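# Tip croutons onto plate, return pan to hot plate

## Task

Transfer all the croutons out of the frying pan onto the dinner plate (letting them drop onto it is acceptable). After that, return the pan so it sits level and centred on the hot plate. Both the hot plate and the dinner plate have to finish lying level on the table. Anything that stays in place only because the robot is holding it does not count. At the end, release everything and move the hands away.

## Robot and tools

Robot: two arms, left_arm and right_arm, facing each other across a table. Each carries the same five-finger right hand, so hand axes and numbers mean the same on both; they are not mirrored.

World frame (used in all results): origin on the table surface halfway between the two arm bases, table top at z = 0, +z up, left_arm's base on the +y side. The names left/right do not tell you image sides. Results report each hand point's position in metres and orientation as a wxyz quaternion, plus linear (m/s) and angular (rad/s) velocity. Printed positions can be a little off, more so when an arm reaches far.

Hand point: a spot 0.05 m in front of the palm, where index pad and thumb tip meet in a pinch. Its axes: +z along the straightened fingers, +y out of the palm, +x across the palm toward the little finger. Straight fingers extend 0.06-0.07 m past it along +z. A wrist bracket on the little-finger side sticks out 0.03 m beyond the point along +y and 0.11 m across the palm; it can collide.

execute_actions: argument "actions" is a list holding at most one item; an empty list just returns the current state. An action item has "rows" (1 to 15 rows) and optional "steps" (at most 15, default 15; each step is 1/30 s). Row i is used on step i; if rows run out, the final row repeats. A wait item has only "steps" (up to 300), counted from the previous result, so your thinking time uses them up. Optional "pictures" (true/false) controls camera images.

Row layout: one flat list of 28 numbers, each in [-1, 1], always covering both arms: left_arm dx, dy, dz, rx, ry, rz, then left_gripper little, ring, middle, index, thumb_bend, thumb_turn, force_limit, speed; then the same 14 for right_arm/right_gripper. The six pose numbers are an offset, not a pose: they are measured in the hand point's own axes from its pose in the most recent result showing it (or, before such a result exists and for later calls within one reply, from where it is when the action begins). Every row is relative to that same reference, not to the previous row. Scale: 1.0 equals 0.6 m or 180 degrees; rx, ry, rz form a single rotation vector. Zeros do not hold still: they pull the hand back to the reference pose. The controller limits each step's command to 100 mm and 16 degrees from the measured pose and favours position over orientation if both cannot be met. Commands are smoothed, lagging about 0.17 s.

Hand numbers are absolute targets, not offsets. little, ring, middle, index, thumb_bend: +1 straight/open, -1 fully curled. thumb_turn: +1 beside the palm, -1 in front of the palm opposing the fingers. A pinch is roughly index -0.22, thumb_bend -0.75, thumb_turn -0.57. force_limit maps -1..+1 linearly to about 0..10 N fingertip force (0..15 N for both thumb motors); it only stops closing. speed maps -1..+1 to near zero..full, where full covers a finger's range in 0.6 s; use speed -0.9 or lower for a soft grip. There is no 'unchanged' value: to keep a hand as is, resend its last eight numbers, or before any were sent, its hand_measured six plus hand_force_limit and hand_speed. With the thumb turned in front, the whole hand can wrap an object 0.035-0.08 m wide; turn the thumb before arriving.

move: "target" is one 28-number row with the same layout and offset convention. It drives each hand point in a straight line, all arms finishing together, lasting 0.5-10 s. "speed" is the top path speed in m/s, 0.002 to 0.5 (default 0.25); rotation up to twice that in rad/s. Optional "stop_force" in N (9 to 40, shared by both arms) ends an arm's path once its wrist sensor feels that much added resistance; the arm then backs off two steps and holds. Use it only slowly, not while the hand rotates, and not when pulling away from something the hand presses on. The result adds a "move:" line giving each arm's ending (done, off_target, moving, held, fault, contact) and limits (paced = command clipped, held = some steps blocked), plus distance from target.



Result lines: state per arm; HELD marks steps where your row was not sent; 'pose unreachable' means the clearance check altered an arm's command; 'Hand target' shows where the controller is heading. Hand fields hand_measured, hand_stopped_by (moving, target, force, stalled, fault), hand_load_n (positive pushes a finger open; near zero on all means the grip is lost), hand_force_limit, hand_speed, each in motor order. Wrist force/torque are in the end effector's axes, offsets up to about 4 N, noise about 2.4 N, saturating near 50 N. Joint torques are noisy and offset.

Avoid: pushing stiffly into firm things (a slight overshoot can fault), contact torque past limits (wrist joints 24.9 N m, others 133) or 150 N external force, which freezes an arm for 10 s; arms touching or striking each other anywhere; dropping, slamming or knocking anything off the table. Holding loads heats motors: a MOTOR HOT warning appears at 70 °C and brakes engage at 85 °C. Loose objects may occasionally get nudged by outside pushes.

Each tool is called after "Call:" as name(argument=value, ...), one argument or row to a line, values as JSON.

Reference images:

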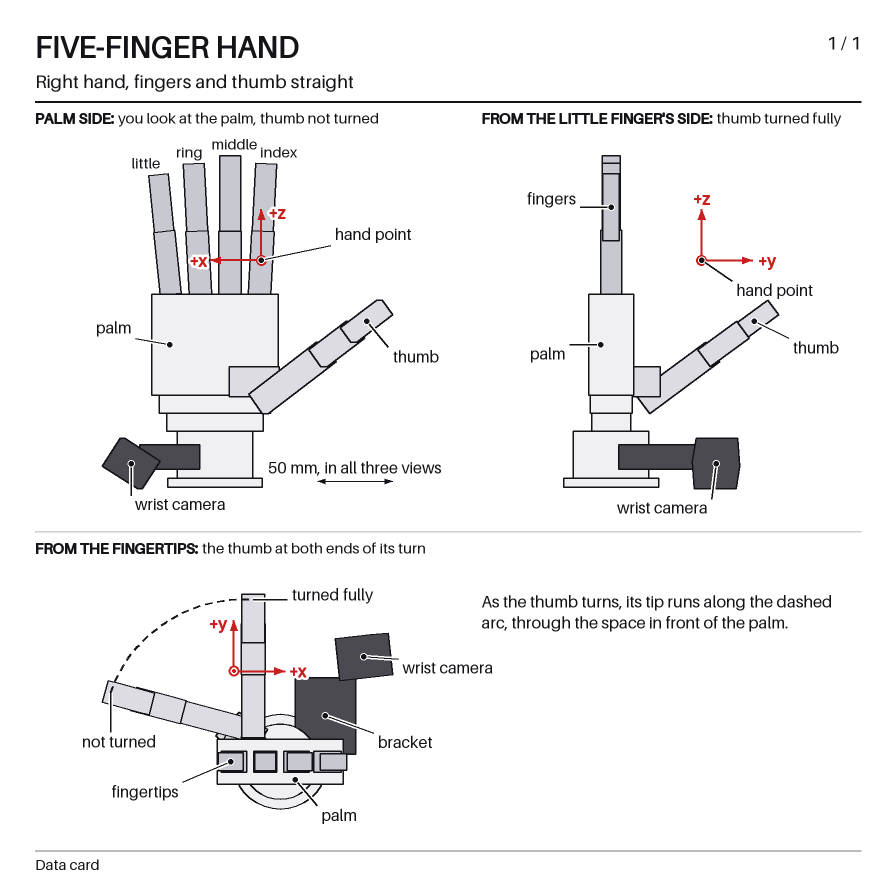

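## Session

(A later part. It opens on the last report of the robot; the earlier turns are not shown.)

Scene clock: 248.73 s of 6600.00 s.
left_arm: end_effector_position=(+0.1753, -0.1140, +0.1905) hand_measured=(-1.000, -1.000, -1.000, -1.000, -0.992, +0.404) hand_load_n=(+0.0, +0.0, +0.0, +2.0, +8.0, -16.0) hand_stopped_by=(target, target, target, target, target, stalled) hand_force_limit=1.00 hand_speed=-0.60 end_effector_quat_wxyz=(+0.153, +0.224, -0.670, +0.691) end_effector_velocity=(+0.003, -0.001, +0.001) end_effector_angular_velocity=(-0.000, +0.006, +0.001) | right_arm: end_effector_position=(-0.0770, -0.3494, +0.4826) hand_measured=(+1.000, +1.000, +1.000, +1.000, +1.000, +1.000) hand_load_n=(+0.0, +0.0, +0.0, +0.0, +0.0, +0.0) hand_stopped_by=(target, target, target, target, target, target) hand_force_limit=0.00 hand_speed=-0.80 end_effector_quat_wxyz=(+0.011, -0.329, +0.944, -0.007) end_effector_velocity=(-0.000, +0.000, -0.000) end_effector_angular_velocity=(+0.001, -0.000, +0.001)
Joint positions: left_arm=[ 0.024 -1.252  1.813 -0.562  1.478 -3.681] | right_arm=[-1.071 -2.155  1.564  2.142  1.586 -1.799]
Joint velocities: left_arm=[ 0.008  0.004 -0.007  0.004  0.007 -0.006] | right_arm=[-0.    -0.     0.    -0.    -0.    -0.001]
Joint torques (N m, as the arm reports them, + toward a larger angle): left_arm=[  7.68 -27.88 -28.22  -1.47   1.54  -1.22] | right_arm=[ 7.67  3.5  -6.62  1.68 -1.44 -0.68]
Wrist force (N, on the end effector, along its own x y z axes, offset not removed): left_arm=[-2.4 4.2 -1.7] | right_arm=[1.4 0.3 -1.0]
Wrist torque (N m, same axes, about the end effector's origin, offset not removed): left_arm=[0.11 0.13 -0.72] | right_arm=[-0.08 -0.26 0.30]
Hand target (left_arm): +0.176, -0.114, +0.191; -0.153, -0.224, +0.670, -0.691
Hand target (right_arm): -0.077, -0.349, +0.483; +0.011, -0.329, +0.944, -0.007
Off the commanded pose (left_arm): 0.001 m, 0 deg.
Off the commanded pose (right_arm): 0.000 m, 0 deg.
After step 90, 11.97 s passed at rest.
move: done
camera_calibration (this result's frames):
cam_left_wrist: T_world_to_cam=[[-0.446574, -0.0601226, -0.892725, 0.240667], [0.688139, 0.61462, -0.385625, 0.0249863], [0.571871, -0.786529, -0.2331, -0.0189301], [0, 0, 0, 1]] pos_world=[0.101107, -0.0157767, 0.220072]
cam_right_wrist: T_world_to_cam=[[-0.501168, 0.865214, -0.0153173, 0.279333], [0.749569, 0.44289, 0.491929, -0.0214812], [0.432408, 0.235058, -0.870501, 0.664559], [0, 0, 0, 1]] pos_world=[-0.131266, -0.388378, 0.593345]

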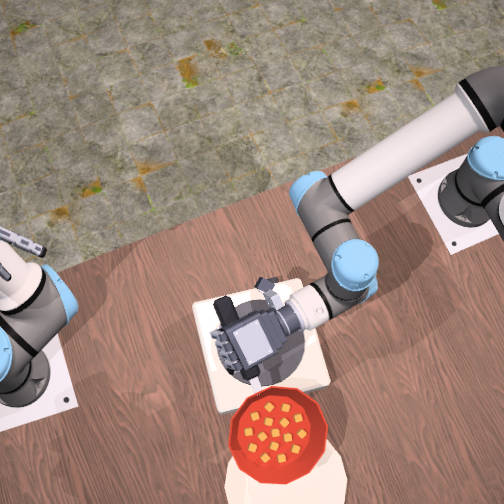

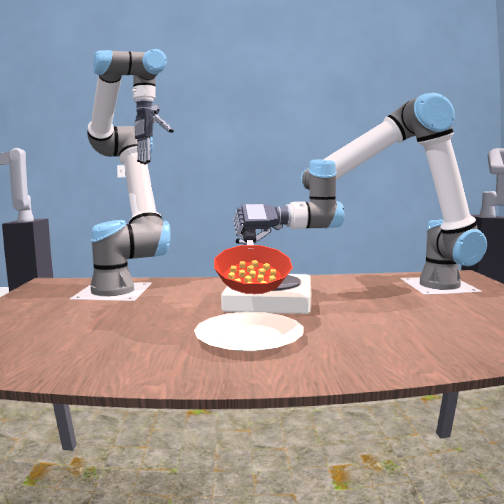

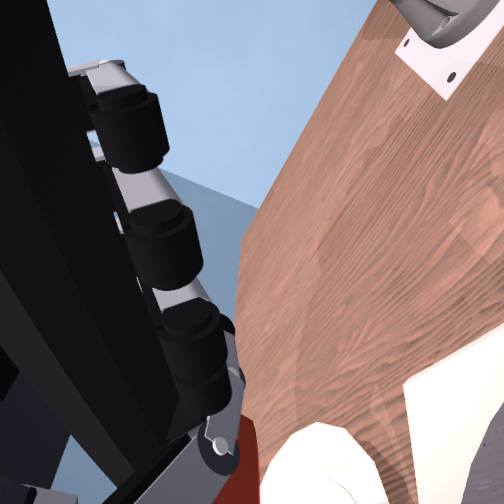

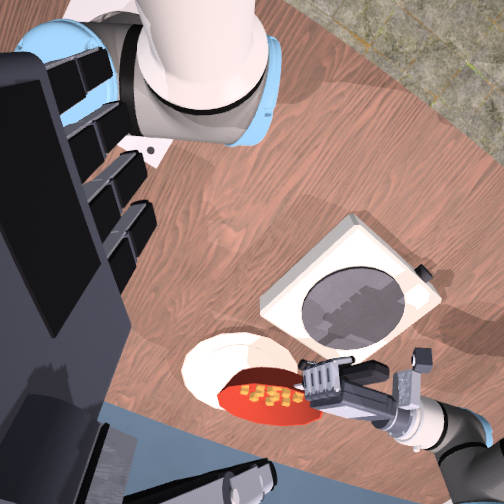

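Call:
move(
  target=[-0.042,-0.147,0.018,0,0,-0.167,-1,-1,-1,-1,-0.996,0.45,1,-0.6, 0,0,0,0,0,0,1,1,1,1,1,1,0,-0.8],
  speed=0.06,
)

Scene clock: 264.63 s of 6600.00 s.
left_arm: end_effector_position=(+0.2427, -0.1174, +0.2531) hand_measured=(-1.000, -1.000, -1.000, -1.000, -0.990, +0.404) hand_load_n=(+0.0, +0.0, +0.0, +2.0, +8.5, -13.5) hand_stopped_by=(target, target, target, target, target, stalled) hand_force_limit=1.00 hand_speed=-0.60 end_effector_quat_wxyz=(+0.326, +0.389, -0.590, +0.628) end_effector_velocity=(+0.002, -0.000, +0.001) end_effector_angular_velocity=(+0.000, +0.019, -0.000) | right_arm: end_effector_position=(-0.0770, -0.3494, +0.4826) hand_measured=(+1.000, +1.000, +1.000, +1.000, +1.000, +1.000) hand_load_n=(+0.0, +0.0, +0.0, +0.0, +0.0, +0.0) hand_stopped_by=(target, target, target, target, target, target) hand_force_limit=0.00 hand_speed=-0.80 end_effector_quat_wxyz=(+0.011, -0.329, +0.944, -0.007) end_effector_velocity=(+0.000, -0.000, -0.000) end_effector_angular_velocity=(-0.002, -0.000, +0.001)
Joint positions: left_arm=[ 0.229 -1.226  1.629 -0.404  1.684 -4.204] | right_arm=[-1.071 -2.155  1.564  2.142  1.586 -1.799]
Joint velocities: left_arm=[ 0.007  0.004 -0.007  0.005  0.007 -0.018] | right_arm=[ 0.     0.     0.001 -0.     0.001 -0.001]
Joint torques (N m, as the arm reports them, + toward a larger angle): left_arm=[  6.15 -31.3  -30.19  -1.38   1.85  -1.43] | right_arm=[ 8.31  2.2  -7.92  1.64 -1.48 -0.83]
Wrist force (N, on the end effector, along its own x y z axes, offset not removed): left_arm=[-4.7 2.7 -0.5] | right_arm=[-0.9 2.5 0.5]
Wrist torque (N m, same axes, about the end effector's origin, offset not removed): left_arm=[-0.03 0.20 -0.53] | right_arm=[0.37 0.04 -0.04]
Hand target (left_arm): +0.243, -0.117, +0.253; -0.327, -0.390, +0.589, -0.628
Hand target (right_arm): -0.077, -0.349, +0.483; +0.011, -0.329, +0.944, -0.007
Off the commanded pose (left_arm): 0.000 m, 0 deg.
Off the commanded pose (right_arm): 0.000 m, 0 deg.
After step 90, 8.23 s passed at rest.
move: done
camera_calibration (this result's frames):
cam_left_wrist: T_world_to_cam=[[-0.829824, -0.100136, -0.548967, 0.327755], [0.397837, 0.583681, -0.707843, 0.153247], [0.391302, -0.805785, -0.444515, 0.0494919], [0, 0, 0, 1]] pos_world=[0.191645, -0.0167481, 0.310401]
cam_right_wrist: T_world_to_cam=[[-0.501168, 0.865214, -0.0153172, 0.279332], [0.749569, 0.44289, 0.491929, -0.0214812], [0.432408, 0.235058, -0.870501, 0.664559], [0, 0, 0, 1]] pos_world=[-0.131266, -0.388378, 0.593345]

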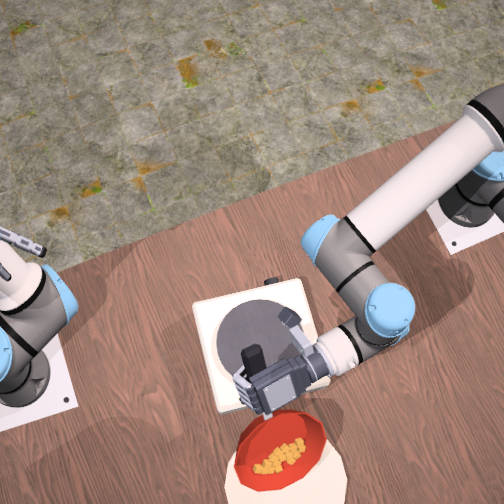

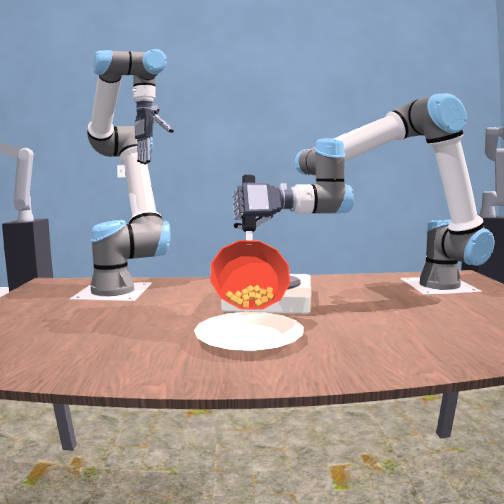

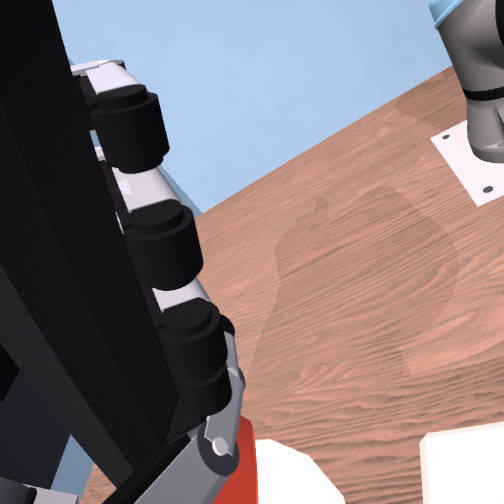

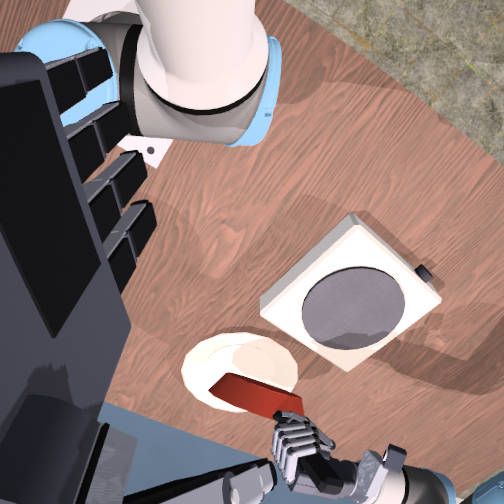

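Call:
move(
  target=[0.003,-0.16,0.006,0,0,-0.139,-1,-1,-1,-1,-0.996,0.45,1,-0.6, 0,0,0,0,0,0,1,1,1,1,1,1,0,-0.8],
  speed=0.04,
)

Call:
zoom_image(
  camera="cam_low",
  region=[180, 220, 330, 360],
)

Scene clock: 275.23 s of 6600.00 s.
left_arm: end_effector_position=(+0.3253, -0.1121, +0.3014) hand_measured=(-1.000, -1.000, -1.000, -0.998, -0.990, +0.404) hand_load_n=(+0.0, +0.5, +1.0, +2.0, +8.5, -12.0) hand_stopped_by=(target, target, target, target, target, stalled) hand_force_limit=1.00 hand_speed=-0.60 end_effector_quat_wxyz=(+0.454, +0.508, -0.492, +0.543) end_effector_velocity=(+0.002, +0.000, +0.002) end_effector_angular_velocity=(-0.002, +0.010, +0.000) | right_arm: end_effector_position=(-0.0770, -0.3494, +0.4826) hand_measured=(+1.000, +1.000, +1.000, +1.000, +1.000, +1.000) hand_load_n=(+0.0, +0.0, +0.0, +0.0, +0.0, +0.0) hand_stopped_by=(target, target, target, target, target, target) hand_force_limit=0.00 hand_speed=-0.80 end_effector_quat_wxyz=(+0.011, -0.329, +0.944, -0.007) end_effector_velocity=(+0.000, +0.000, +0.000) end_effector_angular_velocity=(+0.001, +0.000, +0.000)
Joint positions: left_arm=[ 0.419 -1.137  1.428 -0.292  1.873 -4.639] | right_arm=[-1.071 -2.155  1.564  2.142  1.586 -1.799]
Joint velocities: left_arm=[ 0.005  0.002 -0.006  0.004  0.005 -0.01 ] | right_arm=[-0.     0.    -0.    -0.    -0.001 -0.001]
Joint torques (N m, as the arm reports them, + toward a larger angle): left_arm=[  7.46 -34.05 -31.15  -1.51   1.61  -2.07] | right_arm=[ 7.18  2.21 -7.33  1.9  -1.14 -0.72]
Wrist force (N, on the end effector, along its own x y z axes, offset not removed): left_arm=[-4.8 -0.4 -1.0] | right_arm=[-3.2 -0.9 0.1]
Wrist torque (N m, same axes, about the end effector's origin, offset not removed): left_arm=[-0.27 0.18 -0.21] | right_arm=[-0.12 0.56 -0.25]
Hand target (left_arm): +0.326, -0.112, +0.302; +0.454, +0.508, -0.491, +0.543
Hand target (right_arm): -0.077, -0.349, +0.483; +0.011, -0.329, +0.944, -0.007
Off the commanded pose (left_arm): 0.000 m, 0 deg.
Off the commanded pose (right_arm): 0.000 m, 0 deg.
After step 90, 1.87 s passed at rest.
move: done
camera_calibration (this result's frames):
cam_left_wrist: T_world_to_cam=[[-0.982555, -0.115768, -0.145545, 0.349644], [0.0590648, 0.54784, -0.834495, 0.295815], [0.176343, -0.828534, -0.531445, 0.136528], [0, 0, 0, 1]] pos_world=[0.301996, -0.00846379, 0.370302]
cam_right_wrist: T_world_to_cam=[[-0.501168, 0.865214, -0.0153173, 0.279333], [0.749569, 0.44289, 0.491929, -0.0214812], [0.432408, 0.235058, -0.870501, 0.664559], [0, 0, 0, 1]] pos_world=[-0.131266, -0.388378, 0.593345]

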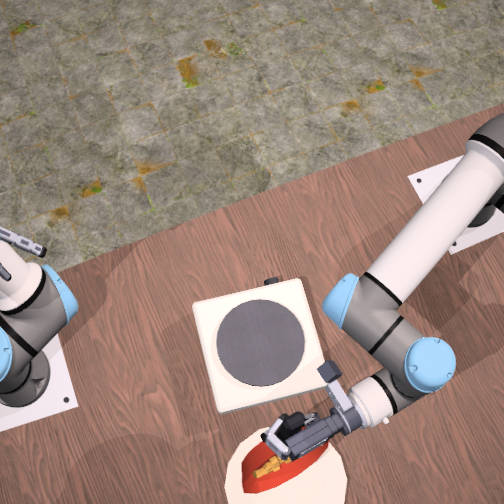

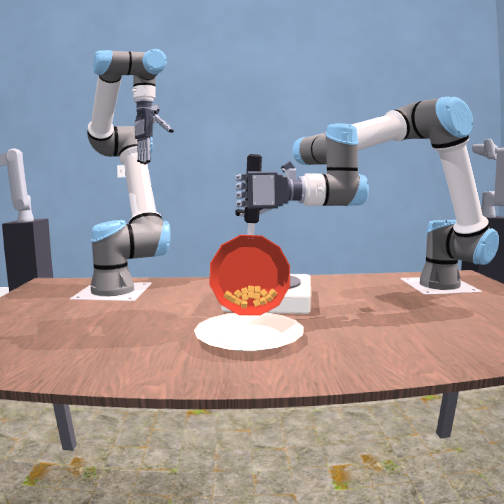

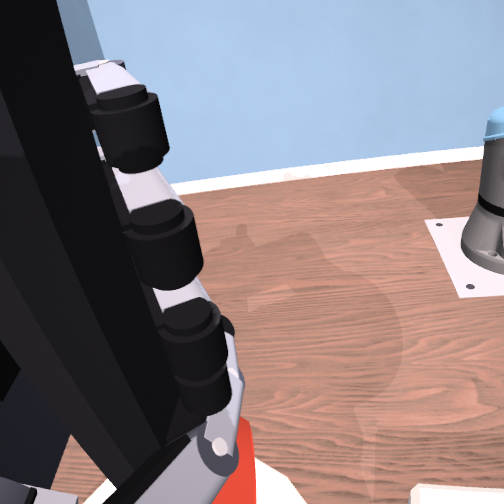

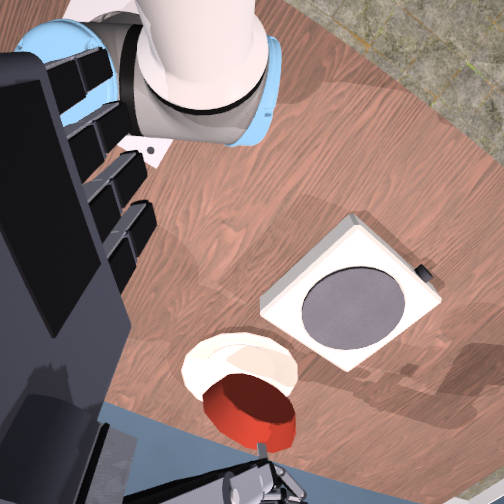

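Region (180, 220, 330, 360) of cam_low's 504x504 image, scaled by 3.360, with more detail than that image has; it fills the top 470 rows of this view, and the rest is white.

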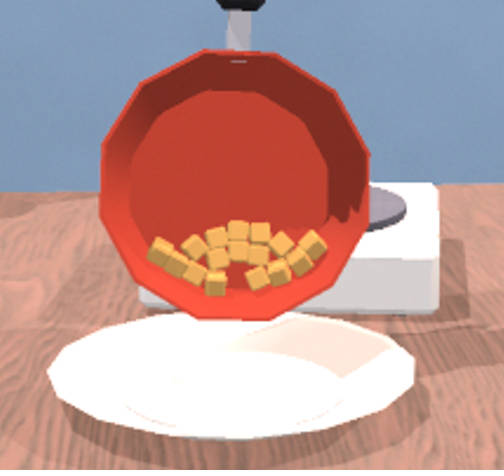

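Call:
move(
  target=[0.012,-0.11,0,0,0,-0.083,-1,-1,-1,-1,-0.996,0.45,1,-0.6, 0,0,0,0,0,0,1,1,1,1,1,1,0,-0.8],
  speed=0.03,
)

Call:
zoom_image(
  camera="cam_low",
  region=[180, 220, 330, 360],
)

Scene clock: 285.77 s of 6600.00 s.
left_arm: end_effector_position=(+0.3898, -0.1051, +0.3135) hand_measured=(-1.000, -1.000, -1.000, -0.998, -0.990, +0.404) hand_load_n=(+0.0, +1.0, +1.5, +2.5, +8.5, -11.0) hand_stopped_by=(target, target, target, target, target, stalled) hand_force_limit=1.00 hand_speed=-0.60 end_effector_quat_wxyz=(+0.520, +0.567, -0.422, +0.480) end_effector_velocity=(+0.002, -0.000, +0.001) end_effector_angular_velocity=(-0.002, +0.010, -0.001) | right_arm: end_effector_position=(-0.0770, -0.3494, +0.4826) hand_measured=(+1.000, +1.000, +1.000, +1.000, +1.000, +1.000) hand_load_n=(+0.0, +0.0, +0.0, +0.0, +0.0, +0.0) hand_stopped_by=(target, target, target, target, target, target) hand_force_limit=0.00 hand_speed=-0.80 end_effector_quat_wxyz=(+0.011, -0.329, +0.944, -0.007) end_effector_velocity=(+0.000, -0.000, +0.000) end_effector_angular_velocity=(-0.001, -0.001, -0.001)
Joint positions: left_arm=[ 0.536 -1.04   1.289 -0.251  1.99  -4.899] | right_arm=[-1.071 -2.155  1.564  2.142  1.586 -1.799]
Joint velocities: left_arm=[ 0.004  0.005 -0.009  0.003  0.005 -0.011] | right_arm=[ 0.    -0.    -0.001 -0.     0.001  0.001]
Joint torques (N m, as the arm reports them, + toward a larger angle): left_arm=[  6.11 -39.32 -30.14  -0.93   1.51  -2.39] | right_arm=[ 7.85  1.85 -8.25  1.81 -1.25 -0.72]
Wrist force (N, on the end effector, along its own x y z axes, offset not removed): left_arm=[-5.6 -2.7 -0.9] | right_arm=[3.4 -3.2 -0.9]
Wrist torque (N m, same axes, about the end effector's origin, offset not removed): left_arm=[-0.31 0.30 -0.15] | right_arm=[-0.79 -0.51 -0.01]
Hand target (left_arm): +0.390, -0.105, +0.314; +0.520, +0.567, -0.422, +0.479
Hand target (right_arm): -0.077, -0.349, +0.483; +0.011, -0.329, +0.944, -0.007
Off the commanded pose (left_arm): 0.000 m, 0 deg.
Off the commanded pose (right_arm): 0.000 m, 0 deg.
After step 90, 2.97 s passed at rest.
move: done
camera_calibration (this result's frames):
cam_left_wrist: T_world_to_cam=[[-0.986821, -0.115939, 0.112886, 0.336262], [-0.157364, 0.525026, -0.836412, 0.380822], [0.0377048, -0.843152, -0.536351, 0.191337], [0, 0, 0, 1]] pos_world=[0.384544, 0.000370715, 0.383188]
cam_right_wrist: T_world_to_cam=[[-0.501168, 0.865214, -0.015317, 0.279332], [0.749569, 0.44289, 0.491929, -0.0214813], [0.432408, 0.235058, -0.870501, 0.664559], [0, 0, 0, 1]] pos_world=[-0.131266, -0.388378, 0.593345]

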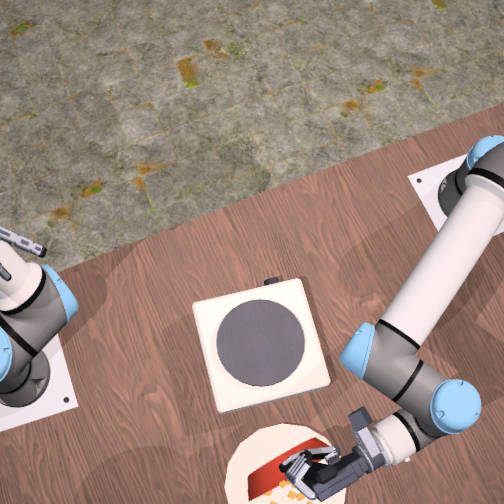

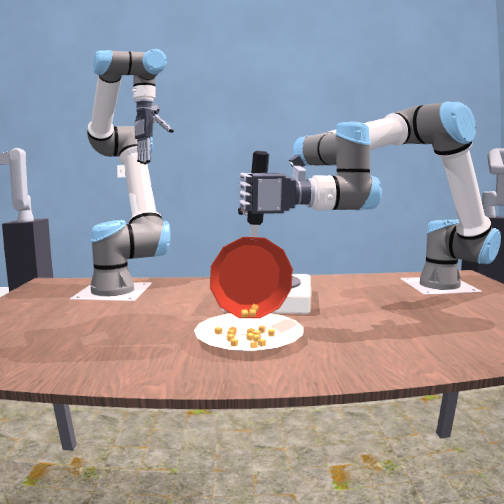

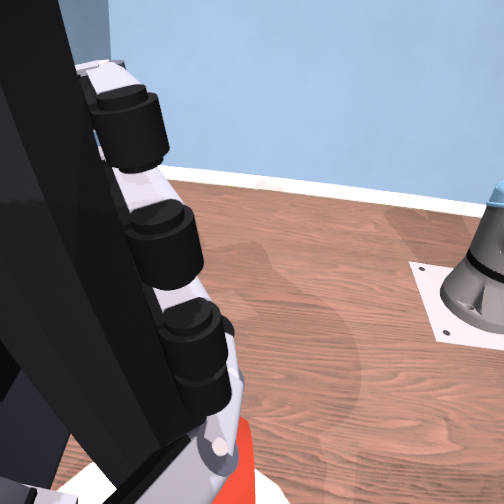

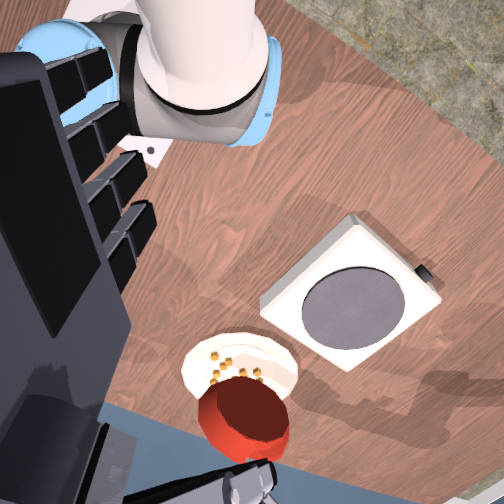

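Region (180, 220, 330, 360) of cam_low's 504x504 image, scaled by 3.360, with more detail than that image has; it fills the top 470 rows of this view, and the rest is white.

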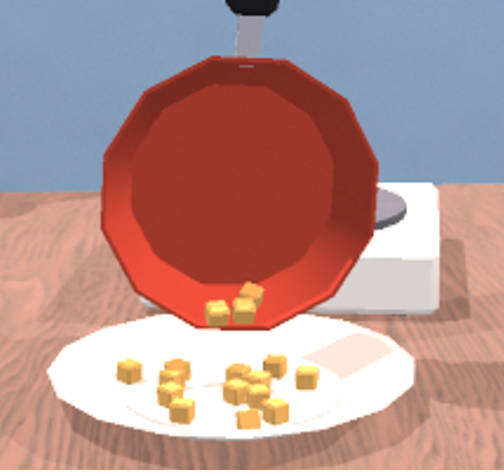

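Call:
move(
  target=[0.016,-0.061,0,0,0,-0.045,-1,-1,-1,-1,-0.996,0.45,1,-0.6, 0,0,0,0,0,0,1,1,1,1,1,1,0,-0.8],
  speed=0.025,
)

Call:
zoom_image(
  camera="cam_low",
  region=[180, 220, 330, 360],
)

Scene clock: 293.67 s of 6600.00 s.
left_arm: end_effector_position=(+0.4270, -0.1011, +0.3162) hand_measured=(-1.000, -1.000, -1.000, -0.998, -0.990, +0.404) hand_load_n=(+0.0, +1.5, +2.0, +2.5, +8.5, -11.0) hand_stopped_by=(target, target, target, target, target, stalled) hand_force_limit=1.00 hand_speed=-0.60 end_effector_quat_wxyz=(+0.552, +0.595, -0.381, +0.442) end_effector_velocity=(+0.002, -0.000, +0.002) end_effector_angular_velocity=(-0.003, +0.009, -0.002) | right_arm: end_effector_position=(-0.0770, -0.3494, +0.4826) hand_measured=(+1.000, +1.000, +1.000, +1.000, +1.000, +1.000) hand_load_n=(+0.0, +0.0, +0.0, +0.0, +0.0, +0.0) hand_stopped_by=(target, target, target, target, target, target) hand_force_limit=0.00 hand_speed=-0.80 end_effector_quat_wxyz=(+0.011, -0.329, +0.944, -0.007) end_effector_velocity=(-0.000, +0.000, -0.000) end_effector_angular_velocity=(+0.001, -0.000, +0.000)
Joint positions: left_arm=[ 0.594 -0.976  1.205 -0.23   2.049 -5.039] | right_arm=[-1.071 -2.155  1.564  2.142  1.586 -1.799]
Joint velocities: left_arm=[ 0.003  0.003 -0.007  0.001  0.004 -0.01 ] | right_arm=[-0.    -0.001  0.    -0.    -0.001 -0.   ]
Joint torques (N m, as the arm reports them, + toward a larger angle): left_arm=[  6.08 -40.88 -29.87  -0.9    1.72  -2.57] | right_arm=[ 8.16  1.81 -8.77  1.66 -1.44 -0.86]
Wrist force (N, on the end effector, along its own x y z axes, offset not removed): left_arm=[-4.1 -2.4 -2.3] | right_arm=[1.9 -1.7 -3.5]
Wrist torque (N m, same axes, about the end effector's origin, offset not removed): left_arm=[-0.05 0.07 0.12] | right_arm=[-0.16 -0.24 0.21]
Hand target (left_arm): +0.427, -0.101, +0.316; +0.553, +0.595, -0.381, +0.442
Hand target (right_arm): -0.077, -0.349, +0.483; +0.011, -0.329, +0.944, -0.007
Off the commanded pose (left_arm): 0.000 m, 0 deg.
Off the commanded pose (right_arm): 0.000 m, 0 deg.
After step 90, 1.83 s passed at rest.
move: done
camera_calibration (this result's frames):
cam_left_wrist: T_world_to_cam=[[-0.961478, -0.113131, 0.250522, 0.319081], [-0.272461, 0.512909, -0.814057, 0.427692], [-0.0363999, -0.850956, -0.523975, 0.221689], [0, 0, 0, 1]] pos_world=[0.431388, 0.00537855, 0.384389]
cam_right_wrist: T_world_to_cam=[[-0.501168, 0.865214, -0.0153174, 0.279333], [0.749569, 0.44289, 0.491929, -0.0214814], [0.432408, 0.235058, -0.870501, 0.664559], [0, 0, 0, 1]] pos_world=[-0.131266, -0.388378, 0.593345]

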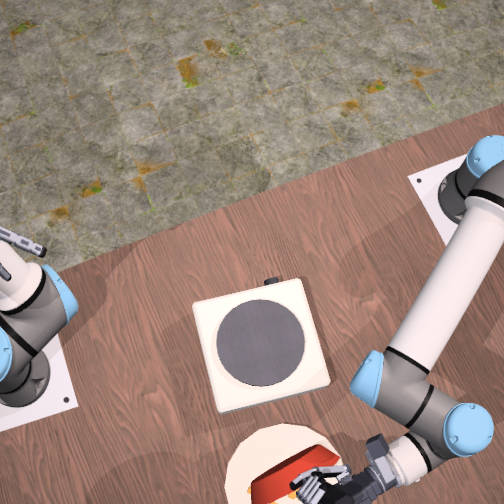

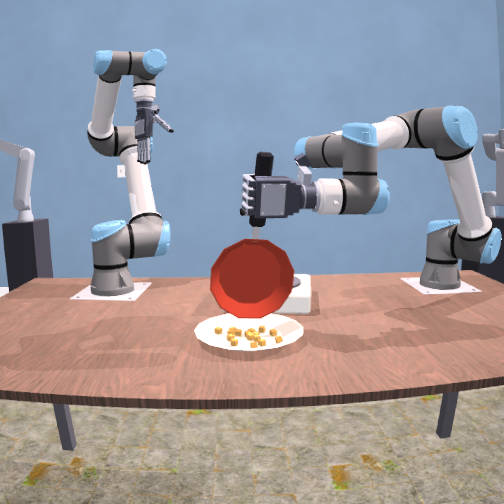

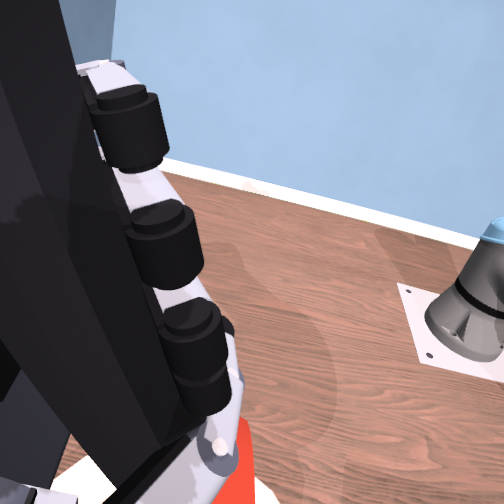

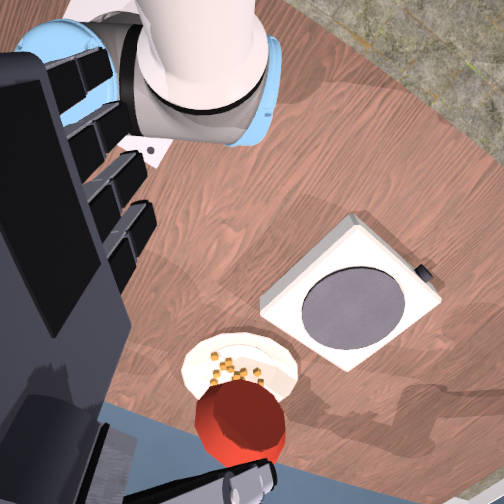

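Region (180, 220, 330, 360) of cam_low's 504x504 image, scaled by 3.360, with more detail than that image has; it fills the top 470 rows of this view, and the rest is white.

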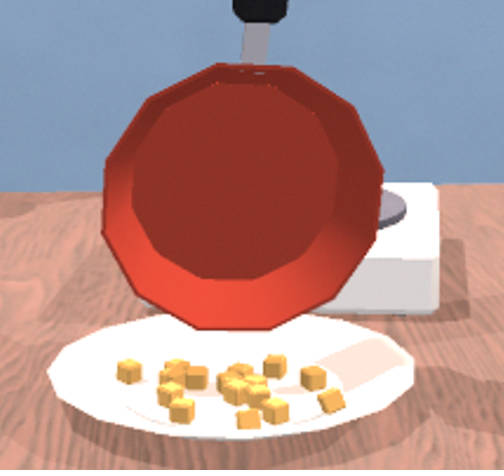

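Call:
move(
  target=[0.01,0.2225,-0.023,0,0,0.211,-1,-1,-1,-1,-0.996,0.45,1,-0.6, 0,0,0,0,0,0,1,1,1,1,1,1,0,-0.8],
  speed=0.2,
)

Scene clock: 309.80 s of 6600.00 s.
left_arm: end_effector_position=(+0.3019, -0.1006, +0.3643) hand_measured=(-1.000, -1.000, -1.000, -1.000, -0.990, +0.404) hand_load_n=(+0.0, +0.5, +1.0, +2.0, +8.5, -12.0) hand_stopped_by=(target, target, target, target, target, stalled) hand_force_limit=1.00 hand_speed=-0.60 end_effector_quat_wxyz=(+0.379, +0.439, -0.554, +0.597) end_effector_velocity=(-0.002, -0.000, -0.000) end_effector_angular_velocity=(+0.003, -0.013, +0.003) | right_arm: end_effector_position=(-0.0770, -0.3494, +0.4826) hand_measured=(+1.000, +1.000, +1.000, +1.000, +1.000, +1.000) hand_load_n=(+0.0, +0.0, +0.0, +0.0, +0.0, +0.0) hand_stopped_by=(target, target, target, target, target, target) hand_force_limit=0.00 hand_speed=-0.80 end_effector_quat_wxyz=(+0.011, -0.329, +0.944, -0.007) end_effector_velocity=(-0.000, +0.000, +0.000) end_effector_angular_velocity=(+0.001, -0.000, -0.001)
Joint positions: left_arm=[ 0.367 -1.244  1.379 -0.136  1.821 -4.378] | right_arm=[-1.071 -2.155  1.564  2.142  1.586 -1.799]
Joint velocities: left_arm=[-0.006 -0.004  0.003  0.003 -0.009  0.013] | right_arm=[ 0.    -0.001  0.    -0.    -0.001  0.001]
Joint torques (N m, as the arm reports them, + toward a larger angle): left_arm=[ -9.09 -45.1  -16.5   -1.11  -1.63   2.1 ] | right_arm=[ 8.44  2.56 -5.91  1.61 -1.37 -0.73]
Wrist force (N, on the end effector, along its own x y z axes, offset not removed): left_arm=[-5.6 1.8 -2.2] | right_arm=[-1.6 -1.8 -0.1]
Wrist torque (N m, same axes, about the end effector's origin, offset not removed): left_arm=[0.06 0.30 -0.47] | right_arm=[-0.47 0.33 -0.02]
Hand target (left_arm): +0.302, -0.101, +0.364; -0.378, -0.439, +0.554, -0.598
Hand target (right_arm): -0.077, -0.349, +0.483; +0.011, -0.329, +0.944, -0.007
Off the commanded pose (left_arm): 0.000 m, 0 deg.
Off the commanded pose (right_arm): 0.000 m, 0 deg.
After step 90, 10.93 s passed at rest.
move: done
camera_calibration (this result's frames):
cam_left_wrist: T_world_to_cam=[[-0.911565, -0.108544, -0.39657, 0.407917], [0.269754, 0.570023, -0.776084, 0.260694], [0.310293, -0.814427, -0.490333, 0.1296], [0, 0, 0, 1]] pos_world=[0.261305, 0.00122545, 0.427635]
cam_right_wrist: T_world_to_cam=[[-0.501168, 0.865214, -0.0153171, 0.279332], [0.749569, 0.44289, 0.491929, -0.0214813], [0.432408, 0.235058, -0.870501, 0.664559], [0, 0, 0, 1]] pos_world=[-0.131266, -0.388378, 0.593345]

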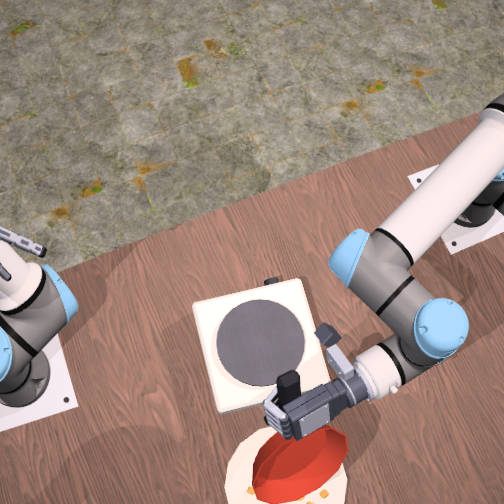

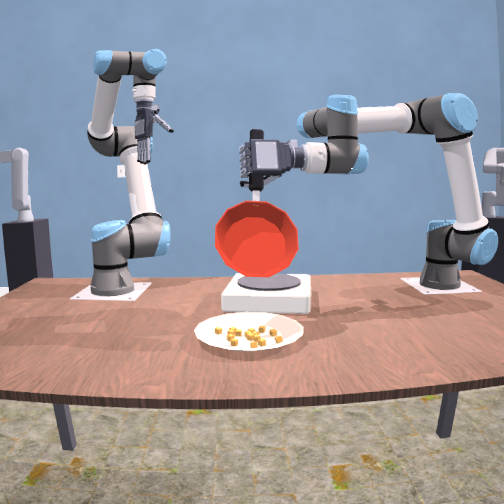

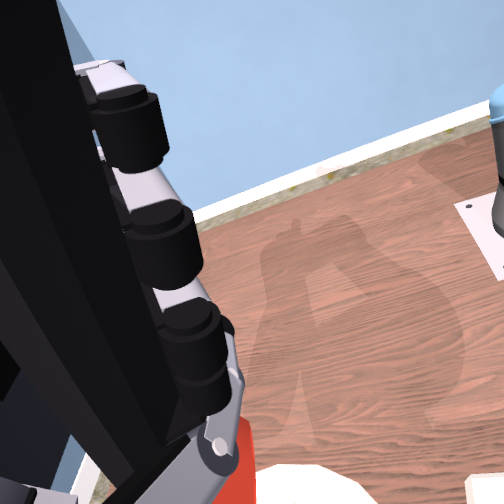

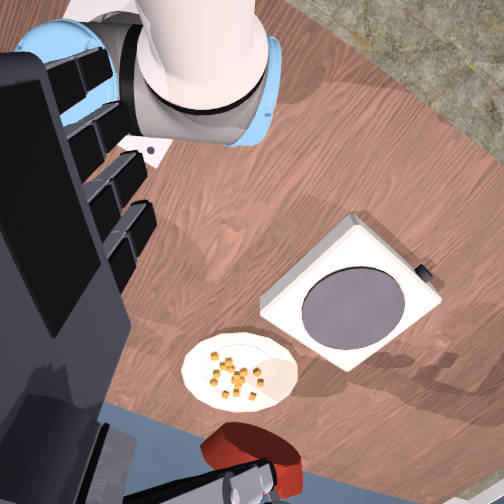

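Call:
move(
  target=[-0.164,0.612,-0.115,0,0,0.343,-1,-1,-1,-1,-0.996,0.45,1,-0.6, 0,0,0,0,0,0,1,1,1,1,1,1,0,-0.8],
  speed=0.2,
)

Call:
zoom_image(
  camera="cam_low",
  region=[180, 200, 340, 360],
)

Call:
zoom_image(
  camera="cam_high",
  region=[170, 260, 370, 504],
)

Scene clock: 318.53 s of 6600.00 s.
left_arm: end_effector_position=(-0.0177, -0.0658, +0.1502) hand_measured=(-1.000, -1.000, -1.000, -1.000, -0.990, +0.404) hand_load_n=(+0.0, +0.0, +0.0, +1.5, +7.0, -16.5) hand_stopped_by=(target, target, target, target, target, stalled) hand_force_limit=1.00 hand_speed=-0.60 end_effector_quat_wxyz=(+0.019, +0.093, -0.701, +0.707) end_effector_velocity=(-0.003, -0.001, -0.001) end_effector_angular_velocity=(-0.003, -0.008, +0.001) | right_arm: end_effector_position=(-0.0770, -0.3494, +0.4826) hand_measured=(+1.000, +1.000, +1.000, +1.000, +1.000, +1.000) hand_load_n=(+0.0, +0.0, +0.0, +0.0, +0.0, +0.0) hand_stopped_by=(target, target, target, target, target, target) hand_force_limit=0.00 hand_speed=-0.80 end_effector_quat_wxyz=(+0.011, -0.329, +0.944, -0.007) end_effector_velocity=(+0.000, +0.000, -0.000) end_effector_angular_velocity=(-0.000, +0.001, +0.000)
Joint positions: left_arm=[-0.494 -1.31   2.031 -0.723  0.961 -3.3  ] | right_arm=[-1.071 -2.155  1.564  2.142  1.586 -1.799]
Joint velocities: left_arm=[-0.008  0.007 -0.001 -0.01  -0.009  0.01 ] | right_arm=[ 0.001  0.     0.001 -0.    -0.     0.   ]
Joint torques (N m, as the arm reports them, + toward a larger angle): left_arm=[ -7.64 -23.05 -11.32  -4.2   -1.91   3.01] | right_arm=[ 8.91  2.47 -6.12  1.52 -1.38 -0.79]
Wrist force (N, on the end effector, along its own x y z axes, offset not removed): left_arm=[-1.0 4.8 -1.3] | right_arm=[0.1 1.4 -4.3]
Wrist torque (N m, same axes, about the end effector's origin, offset not removed): left_arm=[-0.02 0.13 -0.84] | right_arm=[0.58 0.25 0.00]
Hand target (left_arm): -0.018, -0.066, +0.150; -0.019, -0.093, +0.701, -0.707
Hand target (right_arm): -0.077, -0.349, +0.483; +0.011, -0.329, +0.944, -0.007
Off the commanded pose (left_arm): 0.001 m, 0 deg.
Off the commanded pose (right_arm): 0.000 m, 0 deg.
After step 90, 2.43 s passed at rest.
move: done
camera_calibration (this result's frames):
cam_left_wrist: T_world_to_cam=[[-0.0847703, -0.0219672, -0.996158, 0.145779], [0.77714, 0.624236, -0.079898, 0.0688934], [0.623593, -0.780927, -0.0358451, 0.0915382], [0, 0, 0, 1]] pos_world=[-0.0982646, 0.0316813, 0.154004]
cam_right_wrist: T_world_to_cam=[[-0.501168, 0.865214, -0.0153171, 0.279332], [0.749569, 0.44289, 0.491929, -0.0214812], [0.432408, 0.235058, -0.870501, 0.664559], [0, 0, 0, 1]] pos_world=[-0.131266, -0.388378, 0.593345]

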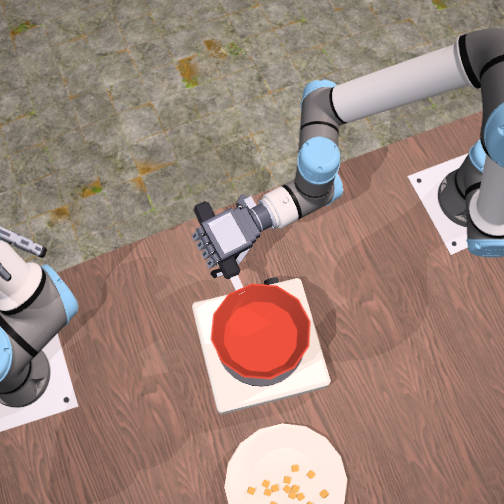

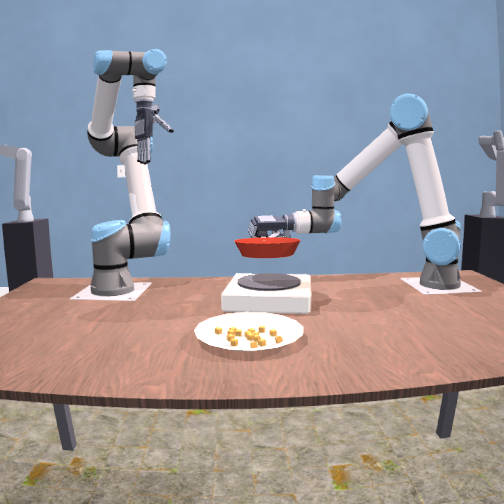

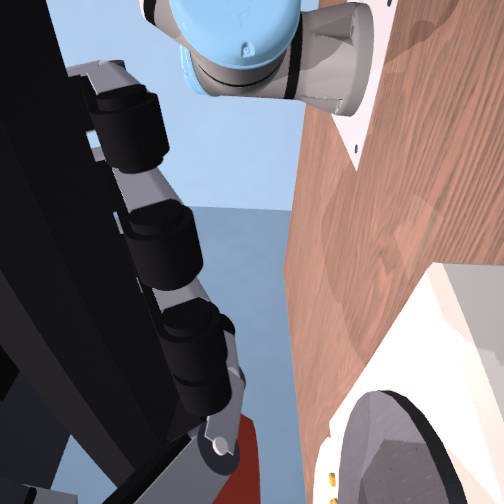

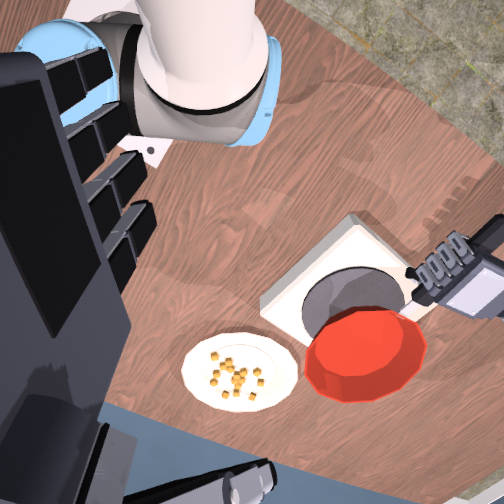

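Region (180, 200, 340, 360) of cam_low's 504x504 image, scaled by 3.150, with more detail than that image has.

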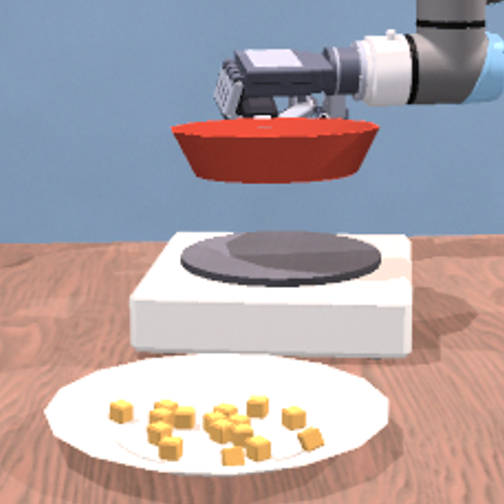

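Region (170, 260, 370, 504) of cam_high's 504x504 image, scaled by 2.066, with more detail than that image has; it fills the left 413 columns of this view, and the rest is white.

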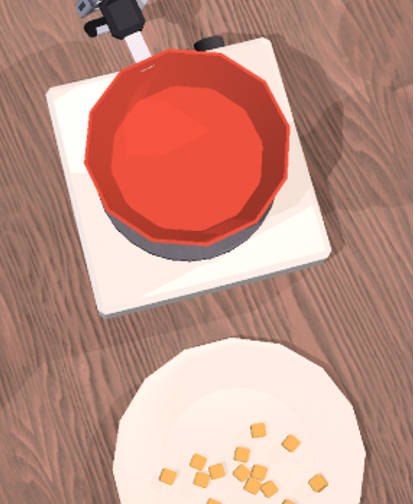

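Call:
move(
  target=[0.012,0.074,-0.008,0,0,0,-1,-1,-1,-1,-0.996,0.45,1,-0.6, 0,0,0,0,0,0,1,1,1,1,1,1,0,-0.8],
  speed=0.05,
)

Call:
zoom_image(
  camera="cam_low",
  region=[200, 220, 340, 320],
)

Call:
zoom_image(
  camera="cam_high",
  region=[180, 260, 340, 420],
)

Scene clock: 324.83 s of 6600.00 s.
left_arm: end_effector_position=(-0.0321, -0.0626, +0.1077) hand_measured=(-1.000, -1.000, -1.000, -1.000, -0.990, +0.404) hand_load_n=(+0.0, +0.0, +0.0, +1.5, +7.0, -16.5) hand_stopped_by=(target, target, target, target, target, stalled) hand_force_limit=1.00 hand_speed=-0.60 end_effector_quat_wxyz=(+0.019, +0.093, -0.701, +0.707) end_effector_velocity=(-0.000, +0.001, -0.003) end_effector_angular_velocity=(+0.001, -0.002, -0.001) | right_arm: end_effector_position=(-0.0770, -0.3494, +0.4826) hand_measured=(+1.000, +1.000, +1.000, +1.000, +1.000, +1.000) hand_load_n=(+0.0, +0.0, +0.0, +0.0, +0.0, +0.0) hand_stopped_by=(target, target, target, target, target, target) hand_force_limit=0.00 hand_speed=-0.80 end_effector_quat_wxyz=(+0.011, -0.329, +0.944, -0.007) end_effector_velocity=(+0.000, +0.000, +0.000) end_effector_angular_velocity=(+0.001, +0.001, -0.001)
Joint positions: left_arm=[-0.529 -1.231  2.069 -0.84   0.926 -3.301] | right_arm=[-1.071 -2.155  1.564  2.142  1.586 -1.799]
Joint velocities: left_arm=[-0.002  0.003  0.005 -0.007 -0.001  0.001] | right_arm=[ 0.     0.    -0.     0.    -0.001  0.001]
Joint torques (N m, as the arm reports them, + toward a larger angle): left_arm=[ -7.54 -24.59  -9.03  -3.96  -1.91   2.15] | right_arm=[ 8.84  2.75 -5.95  1.29 -1.15 -0.7 ]
Wrist force (N, on the end effector, along its own x y z axes, offset not removed): left_arm=[0.6 4.9 -1.3] | right_arm=[-1.9 2.8 0.3]
Wrist torque (N m, same axes, about the end effector's origin, offset not removed): left_arm=[-0.03 -0.03 -0.69] | right_arm=[0.38 0.36 -0.03]
Hand target (left_arm): -0.032, -0.063, +0.107; -0.019, -0.093, +0.701, -0.707
Hand target (right_arm): -0.077, -0.349, +0.483; +0.011, -0.329, +0.944, -0.007
Off the commanded pose (left_arm): 0.000 m, 0 deg.
Off the commanded pose (right_arm): 0.000 m, 0 deg.
After step 90, 1.97 s passed at rest.
move: done
camera_calibration (this result's frames):
cam_left_wrist: T_world_to_cam=[[-0.084992, -0.021918, -0.996141, 0.102328], [0.777129, 0.624231, -0.0800406, 0.0747679], [0.623576, -0.780932, -0.0360215, 0.101555], [0, 0, 0, 1]] pos_world=[-0.112735, 0.0348781, 0.111576]
cam_right_wrist: T_world_to_cam=[[-0.501168, 0.865214, -0.0153172, 0.279333], [0.749569, 0.44289, 0.491929, -0.0214813], [0.432408, 0.235058, -0.870501, 0.664559], [0, 0, 0, 1]] pos_world=[-0.131266, -0.388378, 0.593345]

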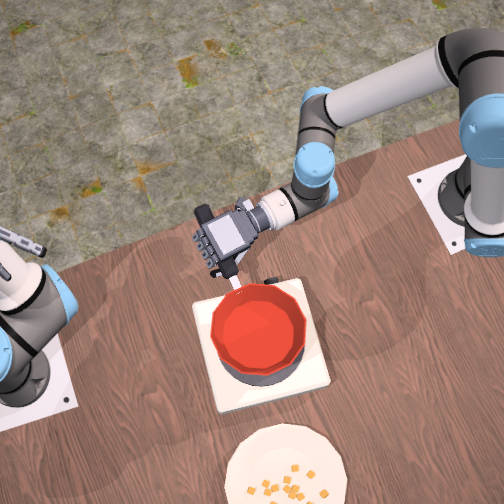

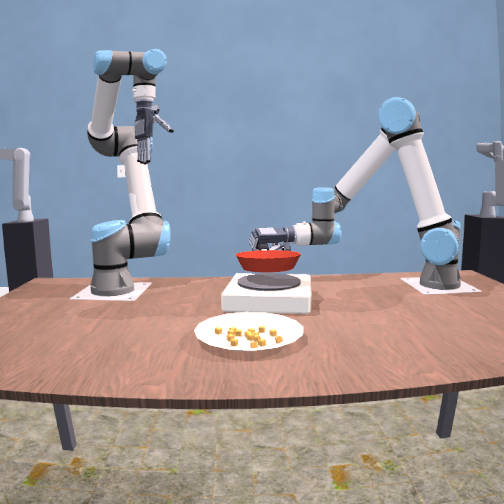

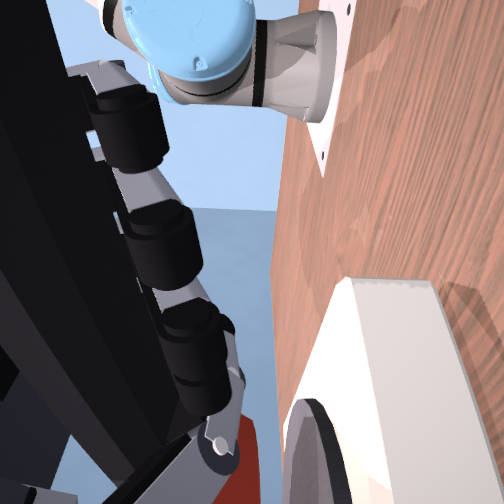

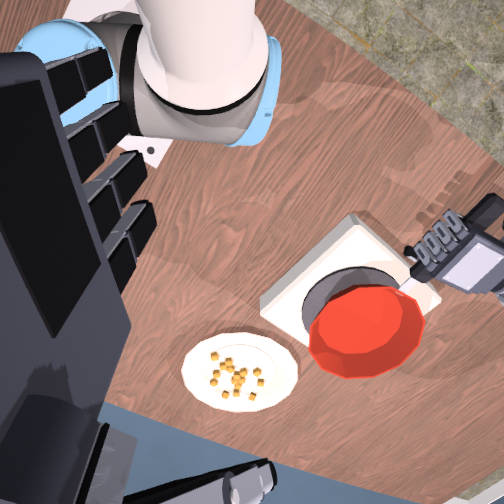

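Region (200, 220, 340, 320) of cam_low's 504x504 image, scaled by 3.600, with more detail than that image has; it fills the top 360 rows of this view, and the rest is white.

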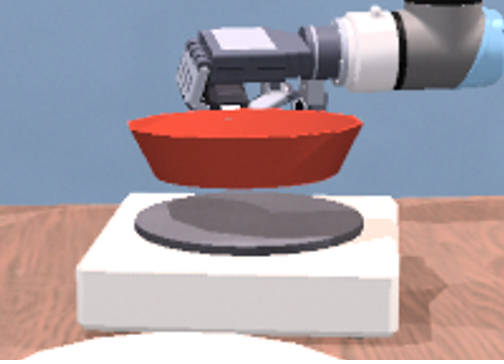

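Region (180, 260, 340, 420) of cam_high's 504x504 image, scaled by 3.150, with more detail than that image has.

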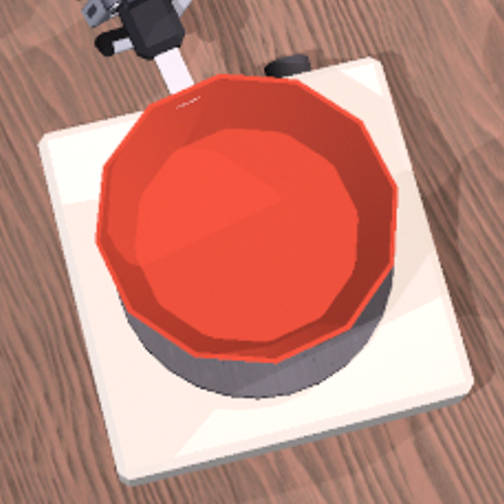

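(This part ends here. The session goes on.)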